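# Carry all red foam blocks onto the desk

## Task

Move each red foam block in the room onto the desk so that it rests there on its own with no support from the robot. Every other object must stay on its shelf, table or counter. The coffee table must be standing upright at the end. The robot must not tip over or finish leaning.

## Robot and tools

ROBOT. TidyBot++: a mobile base 0.54 m long, 0.50 m wide and 0.38 m tall on four powered casters, carrying a single seven-joint arm with a two-finger gripper. The shoulder sits 0.12 m ahead of the base centre and 0.68 m above the floor. base_camera is fixed on the base at roughly (0.223, 0.005, 0.346) m and faces forward and downward (pinhole, 644x364, about 50 degrees vertical view). wrist_camera is a fisheye (644x476) on the hand and looks wherever the hand points. Loose objects may occasionally get nudged by something other than the robot.

FRAMES. Base frame: origin on the floor below the base centre, x forward, y left, z up; metres. hand_pose is reported in it and marks the midpoint between the finger pads; the hand's own z axis runs out along the fingers and the fingers close along its y axis. The odometry frame is the base frame as it was when the scene began. base_odometry counts wheel rotation, so slipping looks like travel, and it can drift several cm and degrees over many moves. Heading grows to the left and wraps between -3.142 and 3.142. base_tilt is in degrees, forward and right positive when leaning that way, with a fixed bias near 1 degree.

execute_actions. Arguments: "actions", a list holding one action or nothing (empty just reports state and images), and optional "cameras": a list of "base_camera", "wrist_camera" or "all" (omitted, null or ["all"] gives both; [] gives none). An action may contain "base", "joints", or both, plus optional "speeds"; its motions start together.
- base: exactly one key, a relative move measured from where the base last reported itself. translate_m: metres straight ahead (+) or back, -2 to 2. strafe_m: metres sideways, left +, -2 to 2. rotate_rad: radians on the spot, counter-clockwise from above +, -6.3 to 6.3.
- joints: absolute targets by name, radians. joint_1_rad (any angle; + is clockwise seen from above, opposite to heading), joint_2_rad shoulder -2.249 to 2.249, joint_3_rad (any angle), joint_4_rad elbow -2.579 to 2.579, joint_5_rad (any angle), joint_6_rad wrist -2.099 to 2.099, joint_7_rad (any angle; with the hand down, + turns it counter-clockwise from above, and at 1.57 the fingers part to left and right). gripper_pos 0 (open) to 1 (closed). Any-angle joints go the short way, so rotate further in steps below half a turn. Done tolerances: 0.039 for joints 1 to 4, 0.056 for 5 to 7, 0.03 for the gripper.
- speeds: optional lower caps for this action only: translate_m and strafe_m 0.05 to 0.5 m/s, rotate_rad 0.1 to 1.57 rad/s (defaults are the maxima). A base move needing more than 8.667 s, or any action over 15 s, is rejected. An unknown key or out-of-range value rejects the whole call and nothing moves. Anything you omit may still be driving toward an earlier target.

wait: "seconds" 0 to 10; nothing new is commanded; returns state and images. zoom_image: "camera" (base_camera or wrist_camera) and "region" [x0, y0, x1, y1] in pixels of that camera's latest full image, origin top-left, no larger than 504 by 504. finished_scene: "scene", the current scene number; it is final, and its result reports success and gives the next task if there is one. End only once blocks sit on the desk unaided.

RESULTS. A "pictures" line lists the cameras in image order. base_status and joint_status: "done" (for the base, only that the wheels turned enough; it may have stopped short if blocked), "off_target" (resting away from target, possibly still pushing), "contact_stop"/"time_out" (target dropped, holding in place), "not_followed" with "joint command not followed" and a "cause:" line (a self-collision check held back all arm targets; they may be retried until you send passing targets), "limit_stop_at_motor_heat" (resend the target). on_its_own lists motion you did not command. motor_effort gives percent of maximum, + toward higher joint values, peak in brackets; readings are noisy and biased. "ARM HIT" means the arm struck the base or itself. MOTOR HOT appears from 60 C; at 75 C an OVER-TEMPERATURE FAULT lets the arm sink. If a call reports a stop, later robot calls in the same reply are skipped.

ARM GEOMETRY. Upper arm 0.42 m, forearm 0.31 m, hand 0.31 m to the hand point. With joint_1_rad 0, joint_3_rad 3.14, joint_5_rad 0 (near the start) the arm stays in the vertical x-z plane. Tilt from vertical, forward positive: upper arm = j2, forearm = j2 - j4, hand = j2 - j4 - j6. Hand forward of shoulder = sum of length*sin(tilt); above shoulder = sum of length*cos(tilt). Joints move up to 1.39 rad/s (1.22 for 5 to 7). It begins folded, hand down, reaching up to 0.08 m past the base front with the elbow as high as 1.15 m. A downward hand reaches at most about 0.94 m high, and only near the base.

GRIPPER. Pad gap is about 85*(1 - gripper_pos) mm. Closed fingertips stick out about 20 mm past the hand point. At 1, "done" means empty; "off_target" means an object stopped the fingers, i.e. a grasp.

ACCURACY AND LOAD. Friction can leave joints slightly off while reporting done; correct by sending last command + (wanted - read) for all seven joints. Expect 1 to 2 cm hand error, more when stretched, so keep clear of the floor, and trust the cameras over hand_pose. A held object makes the arm sag; never command a joint to its own reading while holding, or it sinks further.

AVOID. Drops, slams, hard pushes and knocking things over. Don't drive while the arm is snagged on something at about 0.8 m or higher, and avoid sideways force on a raised hand: the robot can tip. A blocked base keeps shoving until it times out. Torque faults (joints 1 to 4 limit 104.5 N m, warning 56.7; joints 5 to 7 limit 51.3, warning 29.4) freeze the arm and gripper 10 s and cancel the rest of the call; the base keeps going. Keep the coffee table upright and untouched. While you think, the robot keeps holding its last command, which heats motors under load.

Each tool is called after ">>>" as name(argument=value, ...) on one line, values as JSON.

## Session

>>> execute_actions(actions=[])

Scene clock: 0.00 s.
base_odometry: x=+0.000 y=+0.000 heading=+0.000 (m, m, rad; odometry frame)
base_tilt: forward=-0.6 right=-0.2 (deg)
base_status: not commanded
joint_positions: joint_1_rad=-0.021 joint_2_rad=-0.391 joint_3_rad=+3.092 joint_4_rad=-2.517 joint_5_rad=+0.058 joint_6_rad=-0.858 joint_7_rad=+1.627 gripper_pos=+0.000
joint_status: not commanded
motor_effort: joint_1_rad=+1 joint_2_rad=+1 joint_3_rad=+1 joint_4_rad=+12 joint_5_rad=+0 joint_6_rad=-1 joint_7_rad=+1 (%)
hand_pose: x=+0.2750 y=-0.0036 z=+0.5980 quat_wxyz=(+0.032, +0.993, +0.079, +0.079) (m; base frame)
pictures: base_camera, wrist_camera
Images, in order (width x height): base_camera 644x364, wrist_camera 644x476.

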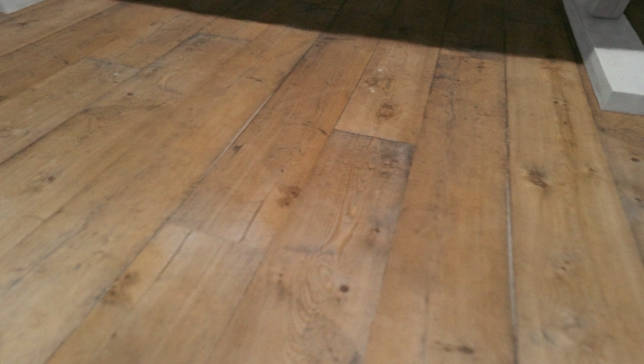

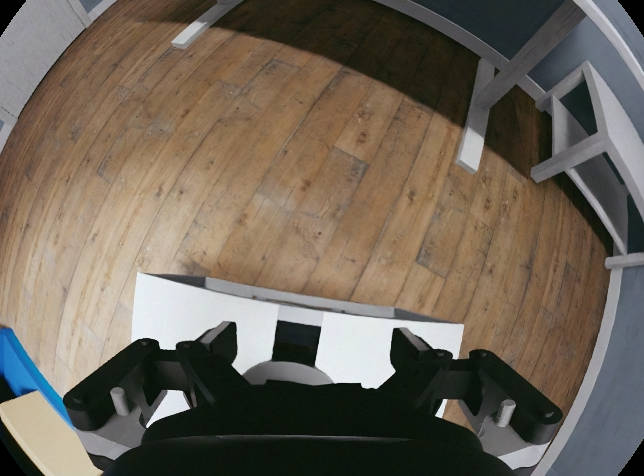

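>>> execute_actions(actions=[{"joints":{"joint_2_rad":-0.4,"joint_4_rad":-1.0,"joint_6_rad":-1.5,"joint_7_rad":1.57}}], cameras=["wrist_camera"])

>>> execute_actions(actions=[{"joints":{"joint_1_rad":-1.6}}], cameras=["wrist_camera"])

>>> execute_actions(actions=[{"joints":{"joint_1_rad":-3.2}}], cameras=["wrist_camera"])

>>> execute_actions(actions=[{"joints":{"joint_1_rad":-4.75}}], cameras=["wrist_camera"])

Scene clock: 4.83 s.
base_odometry: x=+0.000 y=+0.000 heading=+0.000 (m, m, rad; odometry frame)
base_tilt: forward=-0.6 right=-0.2 (deg)
base_status: not commanded
joint_positions: joint_1_rad=-0.021 joint_2_rad=-0.391 joint_3_rad=+3.092 joint_4_rad=-1.020 joint_5_rad=+0.058 joint_6_rad=-1.459 joint_7_rad=+1.590 gripper_pos=+0.000
joint_status: all done
motor_effort: joint_1_rad=+1(1) joint_2_rad=-1(7) joint_3_rad=+1(1) joint_4_rad=+16(22) joint_5_rad=+0(0) joint_6_rad=+7(6) joint_7_rad=+1(2) (%)
hand_pose: x=+0.4131 y=+0.0120 z=+1.1714 quat_wxyz=(+0.023, +0.863, +0.030, +0.503) (m; base frame)
pictures: wrist_camera
camera_calibration (this result's frames):
wrist_camera: T_world_to_cam=[[0.0171483, -0.992596, 0.120246, -0.143528], [-0.478242, -0.113757, -0.87083, 1.2807], [0.878061, -0.0425734, -0.476652, 0.325786], [0, 0, 0, 1]] pos_world=[0.328886, 0.0170936, 1.28782]
Images, in order (width x height): wrist_camera 644x476.

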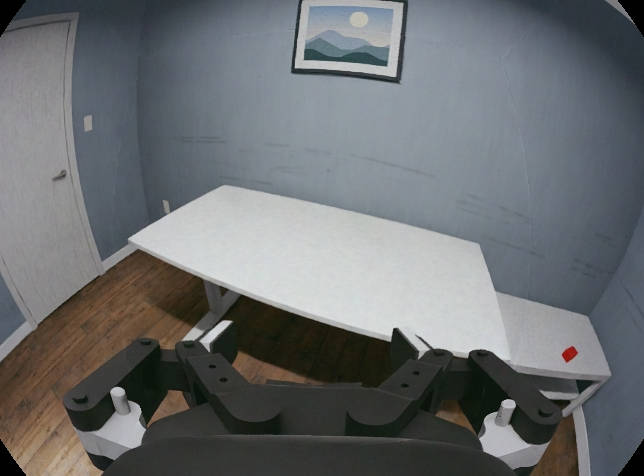

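Scene clock: 7.63 s.
base_odometry: x=+0.000 y=+0.000 heading=+0.000 (m, m, rad; odometry frame)
base_tilt: forward=-0.6 right=-0.2 (deg)
base_status: not commanded
joint_positions: joint_1_rad=-1.582 joint_2_rad=-0.391 joint_3_rad=+3.092 joint_4_rad=-1.020 joint_5_rad=+0.058 joint_6_rad=-1.459 joint_7_rad=+1.590 gripper_pos=+0.000
joint_status: all done
motor_effort: joint_1_rad=+1(1) joint_2_rad=+0(1) joint_3_rad=+1(1) joint_4_rad=+16(17) joint_5_rad=-1(0) joint_6_rad=+7(7) joint_7_rad=+1(2) (%)
hand_pose: x=+0.1098 y=+0.2942 z=+1.1714 quat_wxyz=(-0.338, +0.592, +0.629, +0.374) (m; base frame)
pictures: wrist_camera
camera_calibration (this result's frames):
wrist_camera: T_world_to_cam=[[0.992714, 0.00774605, 0.120246, -0.25962], [0.109222, -0.479297, -0.87083, 1.21079], [0.0508881, 0.877618, -0.476651, 0.424219], [0, 0, 0, 1]] pos_world=[0.103895, 0.210039, 1.28782]
Images, in order (width x height): wrist_camera 644x476.

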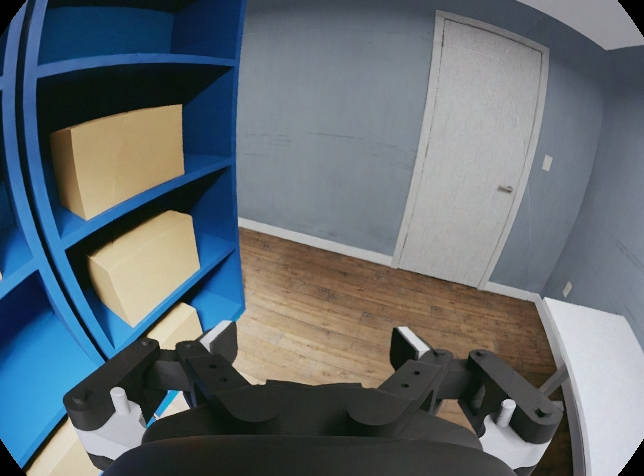

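Scene clock: 10.43 s.
base_odometry: x=+0.000 y=+0.000 heading=+0.000 (m, m, rad; odometry frame)
base_tilt: forward=-0.7 right=-0.2 (deg)
base_status: not commanded
joint_positions: joint_1_rad=-3.182 joint_2_rad=-0.391 joint_3_rad=+3.092 joint_4_rad=-1.020 joint_5_rad=+0.058 joint_6_rad=-1.459 joint_7_rad=+1.590 gripper_pos=+0.000
joint_status: all done
motor_effort: joint_1_rad=+1(1) joint_2_rad=-1(1) joint_3_rad=+1(1) joint_4_rad=+16(17) joint_5_rad=+0(0) joint_6_rad=+7(7) joint_7_rad=+1(1) (%)
hand_pose: x=-0.1748 y=-0.0178 z=+1.1714 quat_wxyz=(-0.503, -0.038, +0.863, +0.018) (m; base frame)
pictures: wrist_camera
camera_calibration (this result's frames):
wrist_camera: T_world_to_cam=[[-0.036808, 0.992062, 0.120246, -0.137107], [0.475894, 0.123209, -0.87083, 1.16716], [-0.878732, 0.0251707, -0.476651, 0.534844], [0, 0, 0, 1]] pos_world=[-0.0905062, -0.0212481, 1.28782]
Images, in order (width x height): wrist_camera 644x476.

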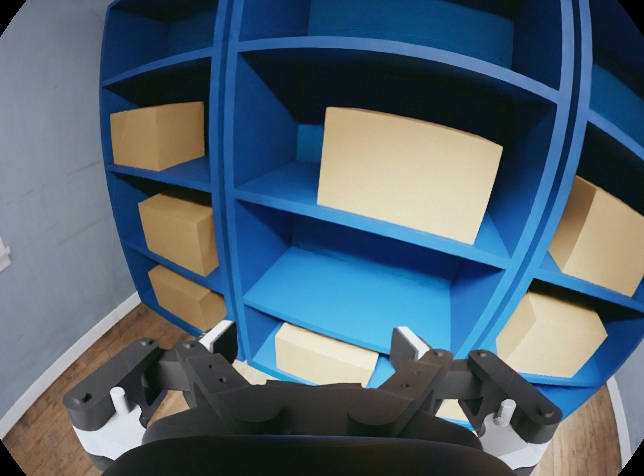

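Scene clock: 13.20 s.
base_odometry: x=+0.000 y=+0.000 heading=+0.000 (m, m, rad; odometry frame)
base_tilt: forward=-0.6 right=-0.2 (deg)
base_status: not commanded
joint_positions: joint_1_rad=-4.732 joint_2_rad=-0.391 joint_3_rad=+3.092 joint_4_rad=-1.020 joint_5_rad=+0.058 joint_6_rad=-1.459 joint_7_rad=+1.590 gripper_pos=+0.000
joint_status: all done
motor_effort: joint_1_rad=+1(0) joint_2_rad=-1(1) joint_3_rad=+1(2) joint_4_rad=+17(16) joint_5_rad=-1(0) joint_6_rad=+7(7) joint_7_rad=+2(2) (%)
hand_pose: x=+0.1307 y=-0.2941 z=+1.1714 quat_wxyz=(-0.372, -0.631, +0.590, -0.339) (m; base frame)
pictures: wrist_camera
camera_calibration (this result's frames):
wrist_camera: T_world_to_cam=[[-0.992613, -0.0161146, 0.120246, -0.0233659], [-0.113259, 0.47836, -0.87083, 1.23727], [-0.0434877, -0.878016, -0.476651, 0.43545], [0, 0, 0, 1]] pos_world=[0.135875, -0.209904, 1.28782]
Images, in order (width x height): wrist_camera 644x476.

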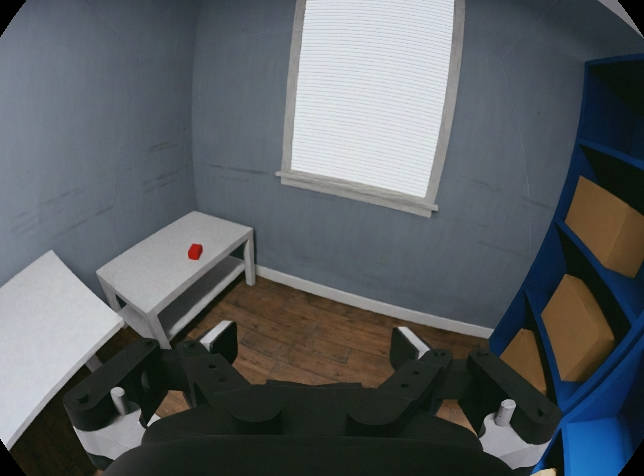

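>>> execute_actions(actions=[{"base":{"rotate_rad":-0.32},"joints":{"joint_1_rad":0,"joint_3_rad":3.16,"joint_5_rad":0}}], cameras=[])

>>> execute_actions(actions=[{"base":{"strafe_m":-1.05},"joints":{"joint_2_rad":0.1,"joint_4_rad":-1.5,"joint_6_rad":-1.2}}])

Scene clock: 20.00 s.
base_odometry: x=+0.000 y=+0.000 heading=-0.320 (m, m, rad; odometry frame)
base_tilt: forward=-0.7 right=-0.2 (deg)
base_status: done
joint_positions: joint_1_rad=-6.265 joint_2_rad=-0.394 joint_3_rad=+3.137 joint_4_rad=-1.020 joint_5_rad=+0.029 joint_6_rad=-1.460 joint_7_rad=+1.590 gripper_pos=+0.000
joint_status: all done
motor_effort: joint_1_rad=+1(1) joint_2_rad=+0(3) joint_3_rad=+1(2) joint_4_rad=+17(17) joint_5_rad=-1(0) joint_6_rad=+7(7) joint_7_rad=+1(2) (%)
hand_pose: x=+0.4124 y=-0.0111 z=+1.1718 quat_wxyz=(-0.022, -0.864, +0.003, -0.503) (m; base frame)
pictures: none
No camera images: the call's "cameras" was empty. Leave "cameras" out to get every camera's image.

Scene clock: 23.47 s.
base_odometry: x=-0.330 y=-0.997 heading=-0.320 (m, m, rad; odometry frame)
base_tilt: forward=-0.6 right=-0.1 (deg)
base_status: done
joint_positions: joint_1_rad=-6.268 joint_2_rad=+0.105 joint_3_rad=+3.146 joint_4_rad=-1.486 joint_5_rad=+0.025 joint_6_rad=-1.240 joint_7_rad=+1.590 gripper_pos=+0.000
joint_status: all done
motor_effort: joint_1_rad=+1(1) joint_2_rad=-24(30) joint_3_rad=+1(3) joint_4_rad=+20(22) joint_5_rad=-1(0) joint_6_rad=+2(8) joint_7_rad=+1(1) (%)
hand_pose: x=+0.5723 y=-0.0149 z=+0.7977 quat_wxyz=(-0.016, -0.988, -0.002, -0.154) (m; base frame)
pictures: base_camera, wrist_camera
camera_calibration (this result's frames):
wrist_camera: T_world_to_cam=[[0.0255338, -0.996756, 0.0763283, -0.0977669], [-0.947303, -0.0485145, -0.316644, 0.855688], [0.31932, -0.0642209, -0.945468, 0.700093], [0, 0, 0, 1]] pos_world=[0.589539, -0.0109758, 0.940326]
Images, in order (width x height): base_camera 644x364, wrist_camera 644x476.

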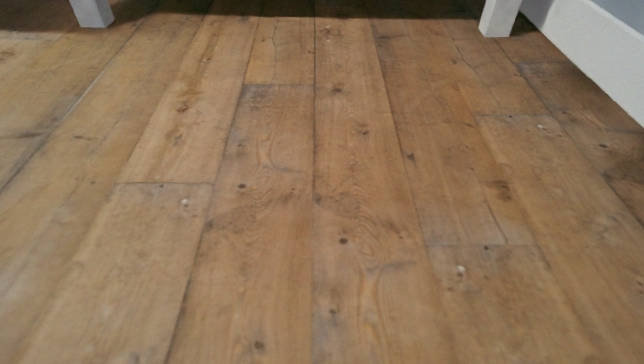

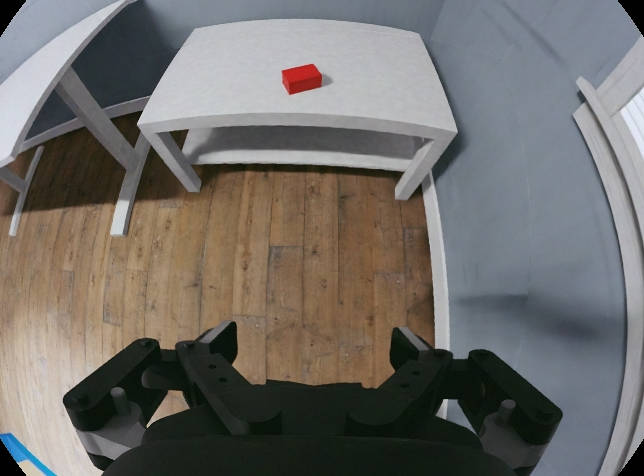

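>>> execute_actions(actions=[{"joints":{"joint_2_rad":1.5,"joint_4_rad":-1.4,"joint_6_rad":1.0}}], cameras=["wrist_camera"])

Scene clock: 28.37 s.
base_odometry: x=-0.330 y=-0.997 heading=-0.320 (m, m, rad; odometry frame)
base_tilt: forward=-0.6 right=-0.2 (deg)
base_status: not commanded
joint_positions: joint_1_rad=-6.268 joint_2_rad=+1.500 joint_3_rad=+3.146 joint_4_rad=-1.423 joint_5_rad=+0.025 joint_6_rad=+0.961 joint_7_rad=+1.590 gripper_pos=+0.000
joint_status: all done
motor_effort: joint_1_rad=+0(1) joint_2_rad=-49(54) joint_3_rad=+0(0) joint_4_rad=+10(20) joint_5_rad=-1(1) joint_6_rad=+8(8) joint_7_rad=+1(1) (%)
hand_pose: x=+0.8946 y=-0.0058 z=+0.2860 quat_wxyz=(-0.007, -0.831, -0.015, -0.556) (m; base frame)
pictures: wrist_camera
camera_calibration (this result's frames):
wrist_camera: T_world_to_cam=[[-0.000563394, -0.997033, 0.0769684, -0.0347898], [-0.367423, -0.0713784, -0.927311, 0.655255], [0.930054, -0.0288024, -0.366293, -0.597826], [0, 0, 0, 1]] pos_world=[0.796746, -0.00513431, 0.391324]
Images, in order (width x height): wrist_camera 644x476.

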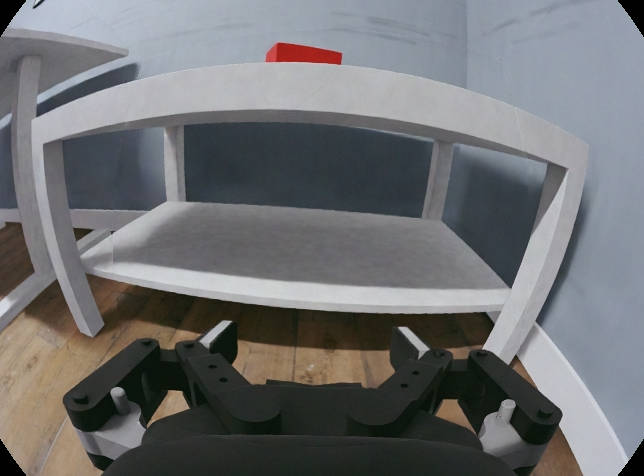

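>>> execute_actions(actions=[{"joints":{"joint_1_rad":-0.06,"joint_2_rad":0.5,"joint_4_rad":-1.46,"joint_6_rad":-1.2}}], cameras=[])

>>> execute_actions(actions=[{"base":{"translate_m":0.56}}], cameras=["wrist_camera"])

Scene clock: 33.70 s.
base_odometry: x=-0.330 y=-0.997 heading=-0.320 (m, m, rad; odometry frame)
base_tilt: forward=-0.6 right=-0.2 (deg)
base_status: not commanded
joint_positions: joint_1_rad=-6.323 joint_2_rad=+0.497 joint_3_rad=+3.146 joint_4_rad=-1.435 joint_5_rad=+0.025 joint_6_rad=-1.167 joint_7_rad=+1.590 gripper_pos=+0.000
joint_status: all done
motor_effort: joint_1_rad=+1(0) joint_2_rad=-37(53) joint_3_rad=+0(0) joint_4_rad=+18(18) joint_5_rad=-1(1) joint_6_rad=+0(8) joint_7_rad=+2(1) (%)
hand_pose: x=+0.6270 y=+0.0119 z=+0.6295 quat_wxyz=(-0.013, -0.999, -0.032, -0.021) (m; base frame)
pictures: none
No camera images: the call's "cameras" was empty. Leave "cameras" out to get every camera's image.

Scene clock: 36.20 s.
base_odometry: x=+0.202 y=-1.173 heading=-0.320 (m, m, rad; odometry frame)
base_tilt: forward=-0.6 right=-0.2 (deg)
base_status: done
joint_positions: joint_1_rad=-6.323 joint_2_rad=+0.499 joint_3_rad=+3.146 joint_4_rad=-1.440 joint_5_rad=+0.025 joint_6_rad=-1.167 joint_7_rad=+1.590 gripper_pos=+0.000
joint_status: not commanded
motor_effort: joint_1_rad=+1(1) joint_2_rad=-36(38) joint_3_rad=+0(0) joint_4_rad=+18(19) joint_5_rad=-1(1) joint_6_rad=+0(0) joint_7_rad=+2(1) (%)
hand_pose: x=+0.6246 y=+0.0122 z=+0.6273 quat_wxyz=(-0.013, -0.999, -0.032, -0.018) (m; base frame)
pictures: wrist_camera
camera_calibration (this result's frames):
wrist_camera: T_world_to_cam=[[0.101404, -0.992883, 0.0624553, -0.097845], [-0.99338, -0.104461, -0.0477911, 0.713485], [0.0539751, -0.0571956, -0.996903, 0.721971], [0, 0, 0, 1]] pos_world=[0.679715, 0.0186762, 0.759944]
Images, in order (width x height): wrist_camera 644x476.

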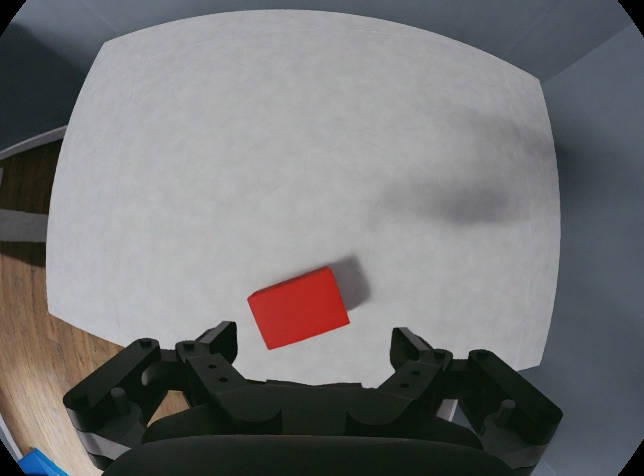

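>>> execute_actions(actions=[{"joints":{"joint_7_rad":0.3,"joint_1_rad":-0.075}}], cameras=[])

>>> execute_actions(actions=[{"joints":{"joint_2_rad":0.67,"joint_4_rad":-1.61,"joint_6_rad":-0.85}}], cameras=["wrist_camera"])

Scene clock: 39.77 s.
base_odometry: x=+0.202 y=-1.173 heading=-0.320 (m, m, rad; odometry frame)
base_tilt: forward=-0.6 right=-0.2 (deg)
base_status: not commanded
joint_positions: joint_1_rad=-6.338 joint_2_rad=+0.499 joint_3_rad=+3.146 joint_4_rad=-1.440 joint_5_rad=+0.025 joint_6_rad=-1.167 joint_7_rad=+0.300 gripper_pos=+0.000
joint_status: all done
motor_effort: joint_1_rad=+1(0) joint_2_rad=-36(36) joint_3_rad=+0(0) joint_4_rad=+18(18) joint_5_rad=+0(1) joint_6_rad=+0(1) joint_7_rad=+1(1) (%)
hand_pose: x=+0.6244 y=+0.0194 z=+0.6273 quat_wxyz=(+0.001, -0.822, +0.569, -0.022) (m; base frame)
pictures: none
No camera images: the call's "cameras" was empty. Leave "cameras" out to get every camera's image.

Scene clock: 41.17 s.
base_odometry: x=+0.202 y=-1.173 heading=-0.320 (m, m, rad; odometry frame)
base_tilt: forward=-0.6 right=-0.2 (deg)
base_status: not commanded
joint_positions: joint_1_rad=-6.338 joint_2_rad=+0.674 joint_3_rad=+3.146 joint_4_rad=-1.595 joint_5_rad=+0.025 joint_6_rad=-0.886 joint_7_rad=+0.300 gripper_pos=+0.000
joint_status: all done
motor_effort: joint_1_rad=+1(1) joint_2_rad=-39(44) joint_3_rad=+0(0) joint_4_rad=+15(18) joint_5_rad=-1(0) joint_6_rad=+0(1) joint_7_rad=+1(1) (%)
hand_pose: x=+0.6177 y=+0.0200 z=+0.4972 quat_wxyz=(-0.013, -0.824, +0.566, -0.001) (m; base frame)
pictures: wrist_camera
camera_calibration (this result's frames):
wrist_camera: T_world_to_cam=[[-0.917979, -0.392763, 0.0552452, 0.540008], [-0.394714, 0.918313, -0.0300382, 0.302095], [-0.0389345, -0.0493805, -0.998021, 0.650911], [0, 0, 0, 1]] pos_world=[0.6403, -0.0331803, 0.628864]
Images, in order (width x height): wrist_camera 644x476.

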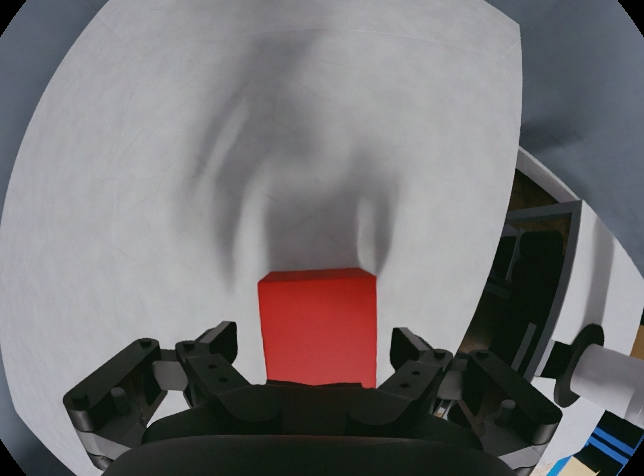

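>>> execute_actions(actions=[{"joints":{"joint_2_rad":0.715}}], cameras=[])

>>> execute_actions(actions=[{"joints":{"gripper_pos":1}}], cameras=["wrist_camera"])

>>> execute_actions(actions=[{"joints":{"joint_2_rad":0.3,"joint_4_rad":-1.0,"joint_6_rad":-1.6,"joint_7_rad":1.57,"joint_1_rad":0}}], cameras=[])

>>> execute_actions(actions=[{"base":{"translate_m":-0.25}}], cameras=[])

>>> execute_actions(actions=[{"base":{"strafe_m":0.9}}])

Scene clock: 44.80 s.
base_odometry: x=+0.202 y=-1.173 heading=-0.320 (m, m, rad; odometry frame)
base_tilt: forward=-0.6 right=-0.2 (deg)
base_status: not commanded
joint_positions: joint_1_rad=-6.338 joint_2_rad=+0.710 joint_3_rad=+3.146 joint_4_rad=-1.595 joint_5_rad=+0.025 joint_6_rad=-0.886 joint_7_rad=+0.300 gripper_pos=+0.000
joint_status: all done
motor_effort: joint_1_rad=+1(1) joint_2_rad=-39(42) joint_3_rad=+1(1) joint_4_rad=+14(14) joint_5_rad=-1(1) joint_6_rad=-2(1) joint_7_rad=+2(2) (%)
hand_pose: x=+0.6107 y=+0.0196 z=+0.4791 quat_wxyz=(-0.024, -0.824, +0.566, +0.013) (m; base frame)
pictures: none
No camera images: the call's "cameras" was empty. Leave "cameras" out to get every camera's image.

Scene clock: 45.90 s.
base_odometry: x=+0.202 y=-1.173 heading=-0.320 (m, m, rad; odometry frame)
base_tilt: forward=-0.6 right=-0.2 (deg)
base_status: not commanded
joint_positions: joint_1_rad=-6.338 joint_2_rad=+0.707 joint_3_rad=+3.146 joint_4_rad=-1.595 joint_5_rad=+0.025 joint_6_rad=-0.886 joint_7_rad=+0.300 gripper_pos=+0.378
joint_status: gripper_pos off_target (ended at +0.378, target +1.000)
motor_effort: joint_1_rad=+0(0) joint_2_rad=-37(40) joint_3_rad=+0(0) joint_4_rad=+13(15) joint_5_rad=-1(0) joint_6_rad=-2(5) joint_7_rad=+1(1) (%)
hand_pose: x=+0.6115 y=+0.0198 z=+0.4808 quat_wxyz=(-0.023, -0.824, +0.566, +0.011) (m; base frame)
pictures: wrist_camera
camera_calibration (this result's frames):
wrist_camera: T_world_to_cam=[[-0.915604, -0.392839, 0.0857118, 0.518996], [-0.395708, 0.918184, -0.0188244, 0.294576], [-0.0713042, -0.0511525, -0.996142, 0.653221], [0, 0, 0, 1]] pos_world=[0.638339, -0.033179, 0.611762]
Images, in order (width x height): wrist_camera 644x476.

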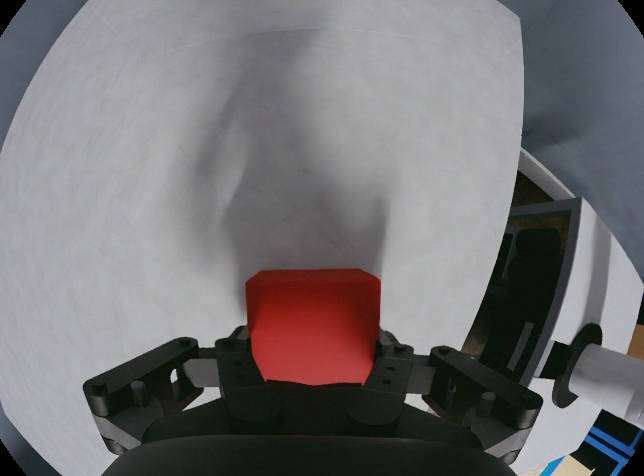

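Scene clock: 48.00 s.
base_odometry: x=+0.202 y=-1.173 heading=-0.320 (m, m, rad; odometry frame)
base_tilt: forward=-0.6 right=-0.2 (deg)
base_status: not commanded
joint_positions: joint_1_rad=-6.303 joint_2_rad=+0.298 joint_3_rad=+3.146 joint_4_rad=-1.019 joint_5_rad=+0.025 joint_6_rad=-1.563 joint_7_rad=+1.555 gripper_pos=+0.378
joint_status: all done
motor_effort: joint_1_rad=+0(0) joint_2_rad=-32(44) joint_3_rad=+0(0) joint_4_rad=+20(21) joint_5_rad=-1(1) joint_6_rad=+1(2) joint_7_rad=+2(2) (%)
hand_pose: x=+0.6275 y=+0.0015 z=+0.8622 quat_wxyz=(-0.011, -0.991, +0.002, -0.130) (m; base frame)
pictures: none
No camera images: the call's "cameras" was empty. Leave "cameras" out to get every camera's image.

Scene clock: 49.83 s.
base_odometry: x=-0.036 y=-1.095 heading=-0.320 (m, m, rad; odometry frame)
base_tilt: forward=-0.6 right=-0.2 (deg)
base_status: done
joint_positions: joint_1_rad=-6.299 joint_2_rad=+0.297 joint_3_rad=+3.147 joint_4_rad=-1.018 joint_5_rad=+0.023 joint_6_rad=-1.565 joint_7_rad=+1.555 gripper_pos=+0.378
joint_status: not commanded
motor_effort: joint_1_rad=+1(3) joint_2_rad=-31(35) joint_3_rad=+1(2) joint_4_rad=+20(21) joint_5_rad=-1(0) joint_6_rad=+1(3) joint_7_rad=+2(1) (%)
hand_pose: x=+0.6267 y=-0.0001 z=+0.8629 quat_wxyz=(-0.011, -0.991, +0.004, -0.130) (m; base frame)
pictures: none
No camera images: the call's "cameras" was empty. Leave "cameras" out to get every camera's image.

Scene clock: 53.00 s.
base_odometry: x=+0.247 y=-0.240 heading=-0.320 (m, m, rad; odometry frame)
base_tilt: forward=-0.6 right=-0.2 (deg)
base_status: done
joint_positions: joint_1_rad=-6.293 joint_2_rad=+0.297 joint_3_rad=+3.148 joint_4_rad=-1.018 joint_5_rad=+0.022 joint_6_rad=-1.565 joint_7_rad=+1.555 gripper_pos=+0.378
joint_status: not commanded
motor_effort: joint_1_rad=+1(4) joint_2_rad=-31(33) joint_3_rad=+1(2) joint_4_rad=+20(21) joint_5_rad=-1(0) joint_6_rad=+2(2) joint_7_rad=+2(2) (%)
hand_pose: x=+0.6267 y=-0.0035 z=+0.8629 quat_wxyz=(-0.011, -0.991, +0.007, -0.130) (m; base frame)
pictures: base_camera, wrist_camera
camera_calibration (this result's frames):
wrist_camera: T_world_to_cam=[[0.0111197, -0.997966, 0.0627761, -0.0720574], [-0.962315, -0.0277391, -0.270517, 0.898109], [0.271708, -0.0574024, -0.960666, 0.788071], [0, 0, 0, 1]] pos_world=[0.65094, -0.00176095, 1.00455]
Images, in order (width x height): base_camera 644x364, wrist_camera 644x476.

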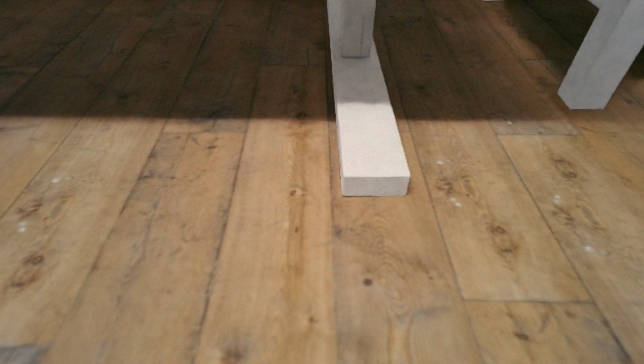

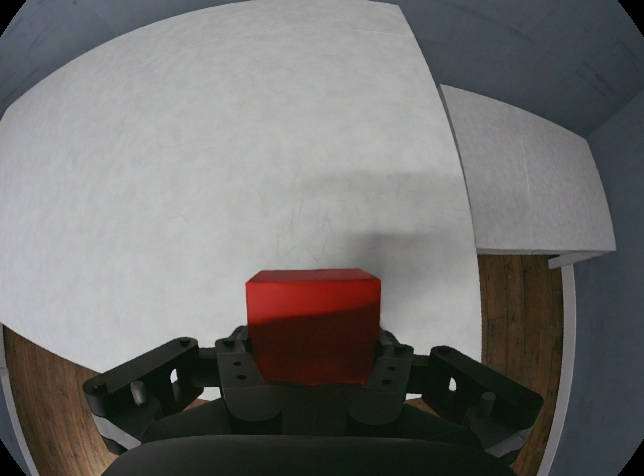

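>>> execute_actions(actions=[{"base":{"translate_m":0.1},"joints":{"joint_2_rad":0.42}}], cameras=["wrist_camera"])

>>> execute_actions(actions=[{"joints":{"joint_2_rad":0.47}}], cameras=["wrist_camera"])

Scene clock: 56.30 s.
base_odometry: x=+0.342 y=-0.272 heading=-0.320 (m, m, rad; odometry frame)
base_tilt: forward=-0.6 right=-0.2 (deg)
base_status: done
joint_positions: joint_1_rad=-6.293 joint_2_rad=+0.426 joint_3_rad=+3.148 joint_4_rad=-1.018 joint_5_rad=+0.022 joint_6_rad=-1.566 joint_7_rad=+1.555 gripper_pos=+0.378
joint_status: all done
motor_effort: joint_1_rad=+1(0) joint_2_rad=-36(43) joint_3_rad=+0(0) joint_4_rad=+19(21) joint_5_rad=-1(1) joint_6_rad=+1(3) joint_7_rad=+1(1) (%)
hand_pose: x=+0.6457 y=-0.0033 z=+0.7963 quat_wxyz=(-0.012, -0.998, +0.007, -0.066) (m; base frame)
pictures: wrist_camera
camera_calibration (this result's frames):
wrist_camera: T_world_to_cam=[[0.0191609, -0.997892, 0.0619993, -0.0724786], [-0.989096, -0.0279755, -0.144591, 0.815436], [0.146021, -0.0585527, -0.987547, 0.821552], [0, 0, 0, 1]] pos_world=[0.68797, -0.00140946, 0.93372]
Images, in order (width x height): wrist_camera 644x476.

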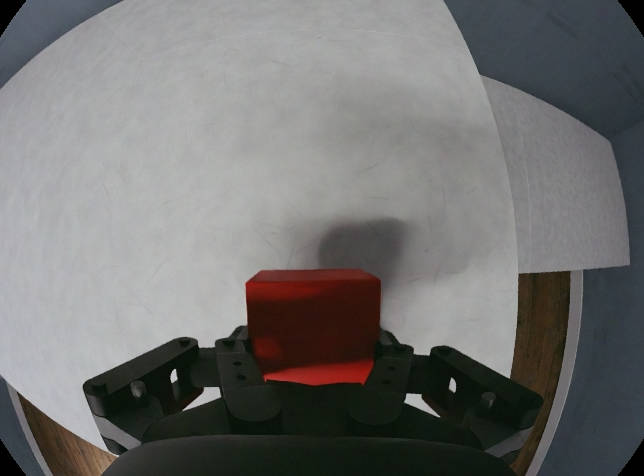

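Scene clock: 57.17 s.
base_odometry: x=+0.342 y=-0.272 heading=-0.320 (m, m, rad; odometry frame)
base_tilt: forward=-0.6 right=-0.2 (deg)
base_status: not commanded
joint_positions: joint_1_rad=-6.293 joint_2_rad=+0.469 joint_3_rad=+3.148 joint_4_rad=-1.018 joint_5_rad=+0.022 joint_6_rad=-1.566 joint_7_rad=+1.555 gripper_pos=+0.378
joint_status: all done
motor_effort: joint_1_rad=+0(1) joint_2_rad=-38(39) joint_3_rad=+0(0) joint_4_rad=+20(20) joint_5_rad=-1(1) joint_6_rad=+0(1) joint_7_rad=+2(1) (%)
hand_pose: x=+0.6501 y=-0.0032 z=+0.7738 quat_wxyz=(-0.012, -0.999, +0.006, -0.045) (m; base frame)
pictures: wrist_camera
camera_calibration (this result's frames):
wrist_camera: T_world_to_cam=[[0.0217926, -0.997868, 0.0615253, -0.0724686], [-0.994357, -0.0280247, -0.102321, 0.787242], [0.103827, -0.0589482, -0.992847, 0.830186], [0, 0, 0, 1]] pos_world=[0.698183, -0.00131378, 0.909258]
Images, in order (width x height): wrist_camera 644x476.

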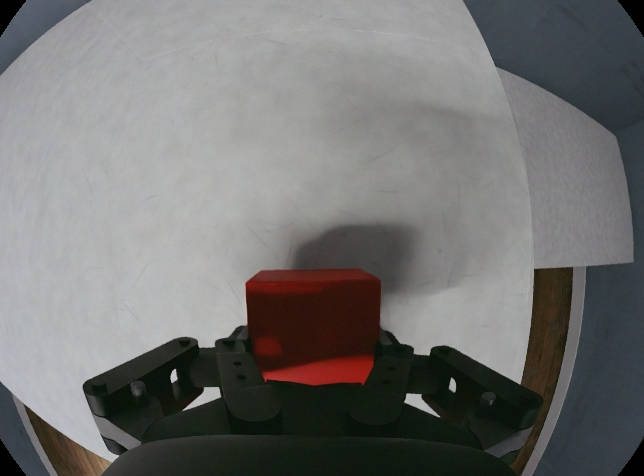

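>>> execute_actions(actions=[{"joints":{"joint_2_rad":0.53}}], cameras=["wrist_camera"])

Scene clock: 59.47 s.
base_odometry: x=+0.342 y=-0.272 heading=-0.320 (m, m, rad; odometry frame)
base_tilt: forward=-0.6 right=-0.2 (deg)
base_status: not commanded
joint_positions: joint_1_rad=-6.293 joint_2_rad=+0.516 joint_3_rad=+3.148 joint_4_rad=-1.003 joint_5_rad=+0.022 joint_6_rad=-1.573 joint_7_rad=+1.555 gripper_pos=+0.378
joint_status: all done
motor_effort: joint_1_rad=+1(1) joint_2_rad=-36(40) joint_3_rad=+0(1) joint_4_rad=+18(20) joint_5_rad=-1(3) joint_6_rad=+1(4) joint_7_rad=+1(0) (%)
hand_pose: x=+0.6559 y=-0.0032 z=+0.7532 quat_wxyz=(-0.012, -1.000, +0.006, -0.025) (m; base frame)
pictures: wrist_camera
camera_calibration (this result's frames):
wrist_camera: T_world_to_cam=[[0.0241123, -0.997846, 0.0610069, -0.072401], [-0.997663, -0.0279202, -0.062356, 0.762932], [0.063925, -0.0593608, -0.996188, 0.837826], [0, 0, 0, 1]] pos_world=[0.709337, -0.0012097, 0.886622]
Images, in order (width x height): wrist_camera 644x476.

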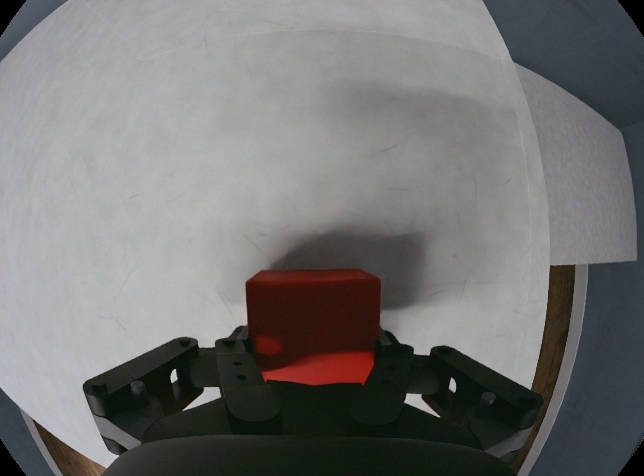

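Touching. Release, then survey the shelves from here.

>>> execute_actions(actions=[{"joints":{"gripper_pos":0}}], cameras=[])

>>> execute_actions(actions=[{"joints":{"joint_2_rad":-0.3}}], cameras=["wrist_camera"])

>>> execute_actions(actions=[{"joints":{"joint_1_rad":-3.0}}], cameras=["wrist_camera"])

Scene clock: 62.03 s.
base_odometry: x=+0.342 y=-0.272 heading=-0.320 (m, m, rad; odometry frame)
base_tilt: forward=-0.6 right=-0.2 (deg)
base_status: not commanded
joint_positions: joint_1_rad=-6.293 joint_2_rad=+0.521 joint_3_rad=+3.148 joint_4_rad=-1.003 joint_5_rad=+0.022 joint_6_rad=-1.573 joint_7_rad=+1.555 gripper_pos=+0.000
joint_status: all done
motor_effort: joint_1_rad=+0(1) joint_2_rad=-39(39) joint_3_rad=+0(0) joint_4_rad=+19(19) joint_5_rad=-1(1) joint_6_rad=+1(1) joint_7_rad=+2(1) (%)
hand_pose: x=+0.6563 y=-0.0032 z=+0.7504 quat_wxyz=(-0.012, -1.000, +0.006, -0.022) (m; base frame)
pictures: none
No camera images: the call's "cameras" was empty. Leave "cameras" out to get every camera's image.

Scene clock: 64.13 s.
base_odometry: x=+0.342 y=-0.272 heading=-0.320 (m, m, rad; odometry frame)
base_tilt: forward=-0.6 right=-0.2 (deg)
base_status: not commanded
joint_positions: joint_1_rad=-6.293 joint_2_rad=-0.302 joint_3_rad=+3.148 joint_4_rad=-1.003 joint_5_rad=+0.022 joint_6_rad=-1.573 joint_7_rad=+1.555 gripper_pos=+0.000
joint_status: all done
motor_effort: joint_1_rad=+1(1) joint_2_rad=-4(42) joint_3_rad=+0(0) joint_4_rad=+16(21) joint_5_rad=-1(1) joint_6_rad=+6(6) joint_7_rad=+1(1) (%)
hand_pose: x=+0.4340 y=-0.0053 z=+1.1224 quat_wxyz=(-0.005, -0.907, +0.011, -0.420) (m; base frame)
pictures: wrist_camera
camera_calibration (this result's frames):
wrist_camera: T_world_to_cam=[[-0.0250791, -0.998307, 0.0524794, -0.0607327], [-0.636482, -0.0245356, -0.770901, 1.20307], [0.770884, -0.0527357, -0.634789, 0.507276], [0, 0, 0, 1]] pos_world=[0.373158, -0.00436032, 1.25265]
Images, in order (width x height): wrist_camera 644x476.

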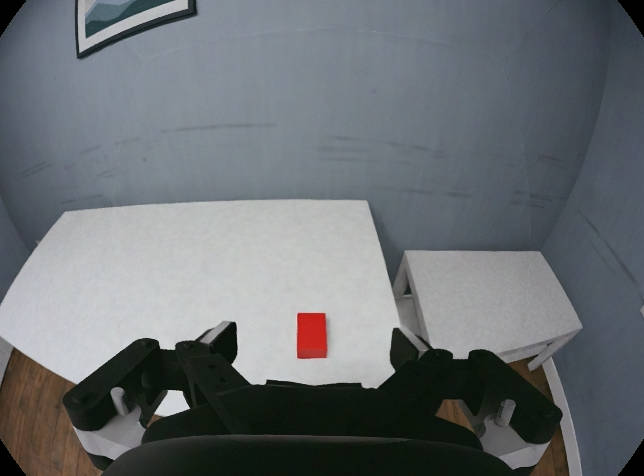

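Scene clock: 67.97 s.
base_odometry: x=+0.342 y=-0.272 heading=-0.320 (m, m, rad; odometry frame)
base_tilt: forward=-0.6 right=-0.2 (deg)
base_status: not commanded
joint_positions: joint_1_rad=-9.265 joint_2_rad=-0.302 joint_3_rad=+3.148 joint_4_rad=-1.003 joint_5_rad=+0.022 joint_6_rad=-1.573 joint_7_rad=+1.555 gripper_pos=+0.000
joint_status: all done
motor_effort: joint_1_rad=+1(1) joint_2_rad=-5(5) joint_3_rad=+1(1) joint_4_rad=+17(17) joint_5_rad=-1(1) joint_6_rad=+7(6) joint_7_rad=+1(1) (%)
hand_pose: x=-0.1906 y=+0.0581 z=+1.1224 quat_wxyz=(+0.418, -0.087, -0.903, -0.041) (m; base frame)
pictures: wrist_camera
camera_calibration (this result's frames):
wrist_camera: T_world_to_cam=[[0.192493, 0.979894, 0.0524795, -0.0866239], [0.631553, -0.0827777, -0.770901, 1.05217], [-0.751057, 0.181537, -0.634789, 0.688387], [0, 0, 0, 1]] pos_world=[-0.130811, 0.047011, 1.25265]
Images, in order (width x height): wrist_camera 644x476.

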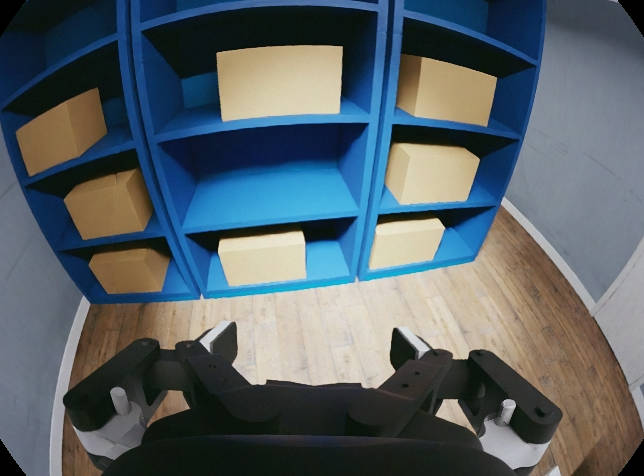

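>>> execute_actions(actions=[{"base":{"strafe_m":1.0},"joints":{"joint_2_rad":0,"joint_4_rad":-0.1,"joint_6_rad":-1.8}}])

Scene clock: 72.33 s.
base_odometry: x=+0.656 y=+0.678 heading=-0.320 (m, m, rad; odometry frame)
base_tilt: forward=-0.6 right=-0.2 (deg)
base_status: done
joint_positions: joint_1_rad=-9.266 joint_2_rad=-0.011 joint_3_rad=+3.148 joint_4_rad=-0.122 joint_5_rad=+0.022 joint_6_rad=-1.759 joint_7_rad=+1.555 gripper_pos=+0.000
joint_status: all done
motor_effort: joint_1_rad=+1(2) joint_2_rad=-8(8) joint_3_rad=+1(4) joint_4_rad=+9(18) joint_5_rad=-1(0) joint_6_rad=+8(8) joint_7_rad=+1(2) (%)
hand_pose: x=-0.2035 y=+0.0590 z=+1.3230 quat_wxyz=(+0.591, -0.081, -0.801, -0.051) (m; base frame)
pictures: base_camera, wrist_camera
camera_calibration (this result's frames):
wrist_camera: T_world_to_cam=[[0.21102, 0.976873, 0.0344871, -0.0678112], [0.282105, -0.0270829, -0.959001, 1.38948], [-0.935889, 0.212097, -0.281296, 0.298764], [0, 0, 0, 1]] pos_world=[-0.0980614, 0.0405071, 1.4189]
Images, in order (width x height): base_camera 644x364, wrist_camera 644x476.

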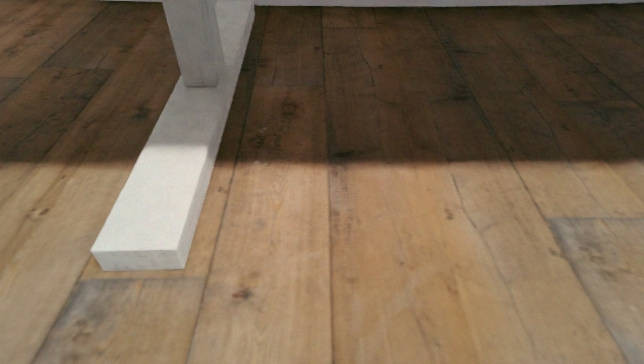

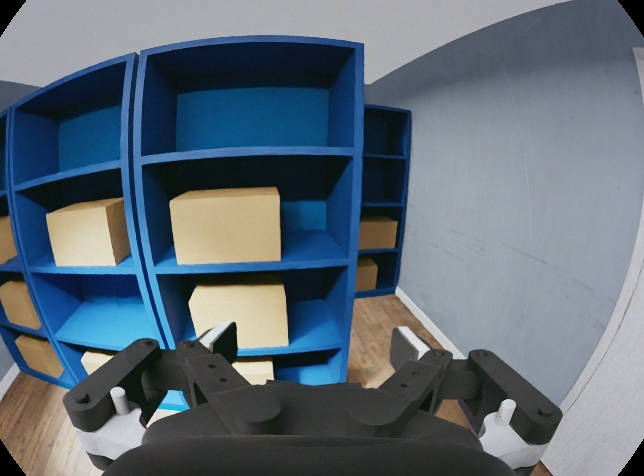

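>>> execute_actions(actions=[{"base":{"translate_m":-0.2},"joints":{"joint_1_rad":-3.14,"joint_2_rad":-0.4,"joint_4_rad":-1.0,"joint_6_rad":-1.7}}], cameras=[])

>>> execute_actions(actions=[{"base":{"strafe_m":0.65}}])

Scene clock: 76.03 s.
base_odometry: x=+0.466 y=+0.741 heading=-0.320 (m, m, rad; odometry frame)
base_tilt: forward=-0.7 right=-0.2 (deg)
base_status: done
joint_positions: joint_1_rad=-9.402 joint_2_rad=-0.396 joint_3_rad=+3.148 joint_4_rad=-0.977 joint_5_rad=+0.022 joint_6_rad=-1.741 joint_7_rad=+1.555 gripper_pos=+0.000
joint_status: all done
motor_effort: joint_1_rad=+1(0) joint_2_rad=+1(10) joint_3_rad=+1(1) joint_4_rad=+15(15) joint_5_rad=-1(1) joint_6_rad=+6(8) joint_7_rad=+1(2) (%)
hand_pose: x=-0.1186 y=+0.0129 z=+1.1205 quat_wxyz=(+0.399, -0.026, -0.917, -0.010) (m; base frame)
pictures: none
No camera images: the call's "cameras" was empty. Leave "cameras" out to get every camera's image.

Scene clock: 78.70 s.
base_odometry: x=+0.670 y=+1.358 heading=-0.320 (m, m, rad; odometry frame)
base_tilt: forward=-0.6 right=-0.2 (deg)
base_status: done
joint_positions: joint_1_rad=-9.404 joint_2_rad=-0.396 joint_3_rad=+3.148 joint_4_rad=-0.977 joint_5_rad=+0.021 joint_6_rad=-1.740 joint_7_rad=+1.555 gripper_pos=+0.000
joint_status: not commanded
motor_effort: joint_1_rad=+1(0) joint_2_rad=+1(3) joint_3_rad=+1(4) joint_4_rad=+15(15) joint_5_rad=-1(1) joint_6_rad=+6(6) joint_7_rad=+2(1) (%)
hand_pose: x=-0.1187 y=+0.0128 z=+1.1206 quat_wxyz=(+0.399, -0.026, -0.917, -0.010) (m; base frame)
pictures: base_camera, wrist_camera
camera_calibration (this result's frames):
wrist_camera: T_world_to_cam=[[0.0547955, 0.997279, 0.0493064, -0.0689839], [0.672128, -0.00032223, -0.740435, 0.971196], [-0.738405, 0.0737127, -0.670317, 0.792205], [0, 0, 0, 1]] pos_world=[-0.0640193, 0.0107136, 1.25354]
Images, in order (width x height): base_camera 644x364, wrist_camera 644x476.

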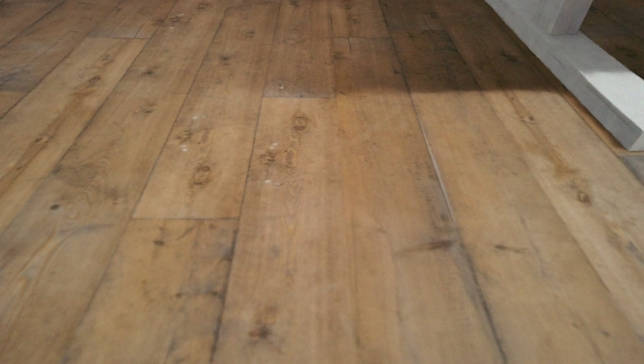

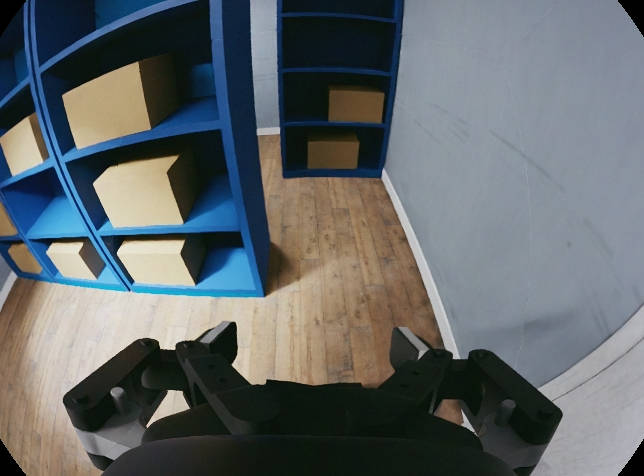

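>>> execute_actions(actions=[{"base":{"strafe_m":0.27}}], cameras=[])

>>> execute_actions(actions=[{"base":{"translate_m":-1.55},"joints":{"joint_1_rad":-4.3,"joint_6_rad":-1.55}}], cameras=["wrist_camera"])

Scene clock: 86.30 s.
base_odometry: x=+0.755 y=+1.615 heading=-0.319 (m, m, rad; odometry frame)
base_tilt: forward=-0.7 right=-0.2 (deg)
base_status: done
joint_positions: joint_1_rad=-9.404 joint_2_rad=-0.396 joint_3_rad=+3.151 joint_4_rad=-0.977 joint_5_rad=+0.021 joint_6_rad=-1.740 joint_7_rad=+1.555 gripper_pos=+0.000
joint_status: not commanded
motor_effort: joint_1_rad=+1(1) joint_2_rad=+1(3) joint_3_rad=+1(1) joint_4_rad=+15(16) joint_5_rad=-1(2) joint_6_rad=+5(6) joint_7_rad=+1(1) (%)
hand_pose: x=-0.1187 y=+0.0138 z=+1.1206 quat_wxyz=(+0.399, -0.027, -0.917, -0.010) (m; base frame)
pictures: none
No camera images: the call's "cameras" was empty. Leave "cameras" out to get every camera's image.

Scene clock: 90.77 s.
base_odometry: x=-0.717 y=+2.102 heading=-0.319 (m, m, rad; odometry frame)
base_tilt: forward=-0.6 right=-0.2 (deg)
base_status: done
joint_positions: joint_1_rad=-10.565 joint_2_rad=-0.402 joint_3_rad=+3.151 joint_4_rad=-0.978 joint_5_rad=+0.021 joint_6_rad=-1.589 joint_7_rad=+1.555 gripper_pos=+0.000
joint_status: all done
motor_effort: joint_1_rad=+1(2) joint_2_rad=+1(5) joint_3_rad=+1(1) joint_4_rad=+16(16) joint_5_rad=-1(2) joint_6_rad=+6(7) joint_7_rad=+1(2) (%)
hand_pose: x=+0.0002 y=-0.2362 z=+1.1585 quat_wxyz=(+0.398, +0.462, -0.752, +0.248) (m; base frame)
pictures: wrist_camera
camera_calibration (this result's frames):
wrist_camera: T_world_to_cam=[[-0.889265, 0.455076, 0.045983, 0.0469425], [0.215142, 0.504878, -0.83595, 1.14942], [-0.403636, -0.733488, -0.546876, 0.590035], [0, 0, 0, 1]] pos_world=[0.032615, -0.168896, 1.28138]
Images, in order (width x height): wrist_camera 644x476.

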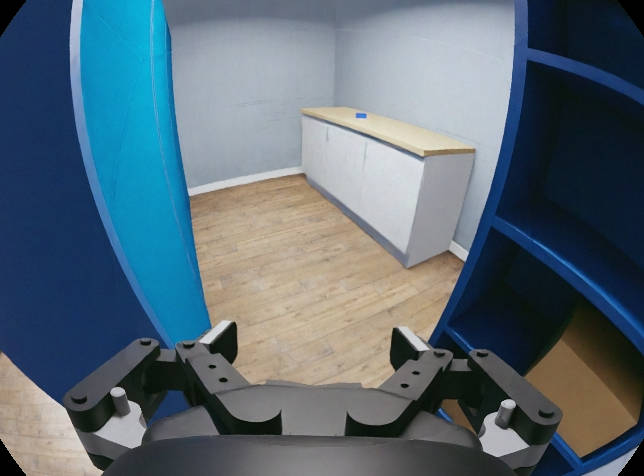

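>>> finished_scene(scene=1)

The scene is finished: the task was done.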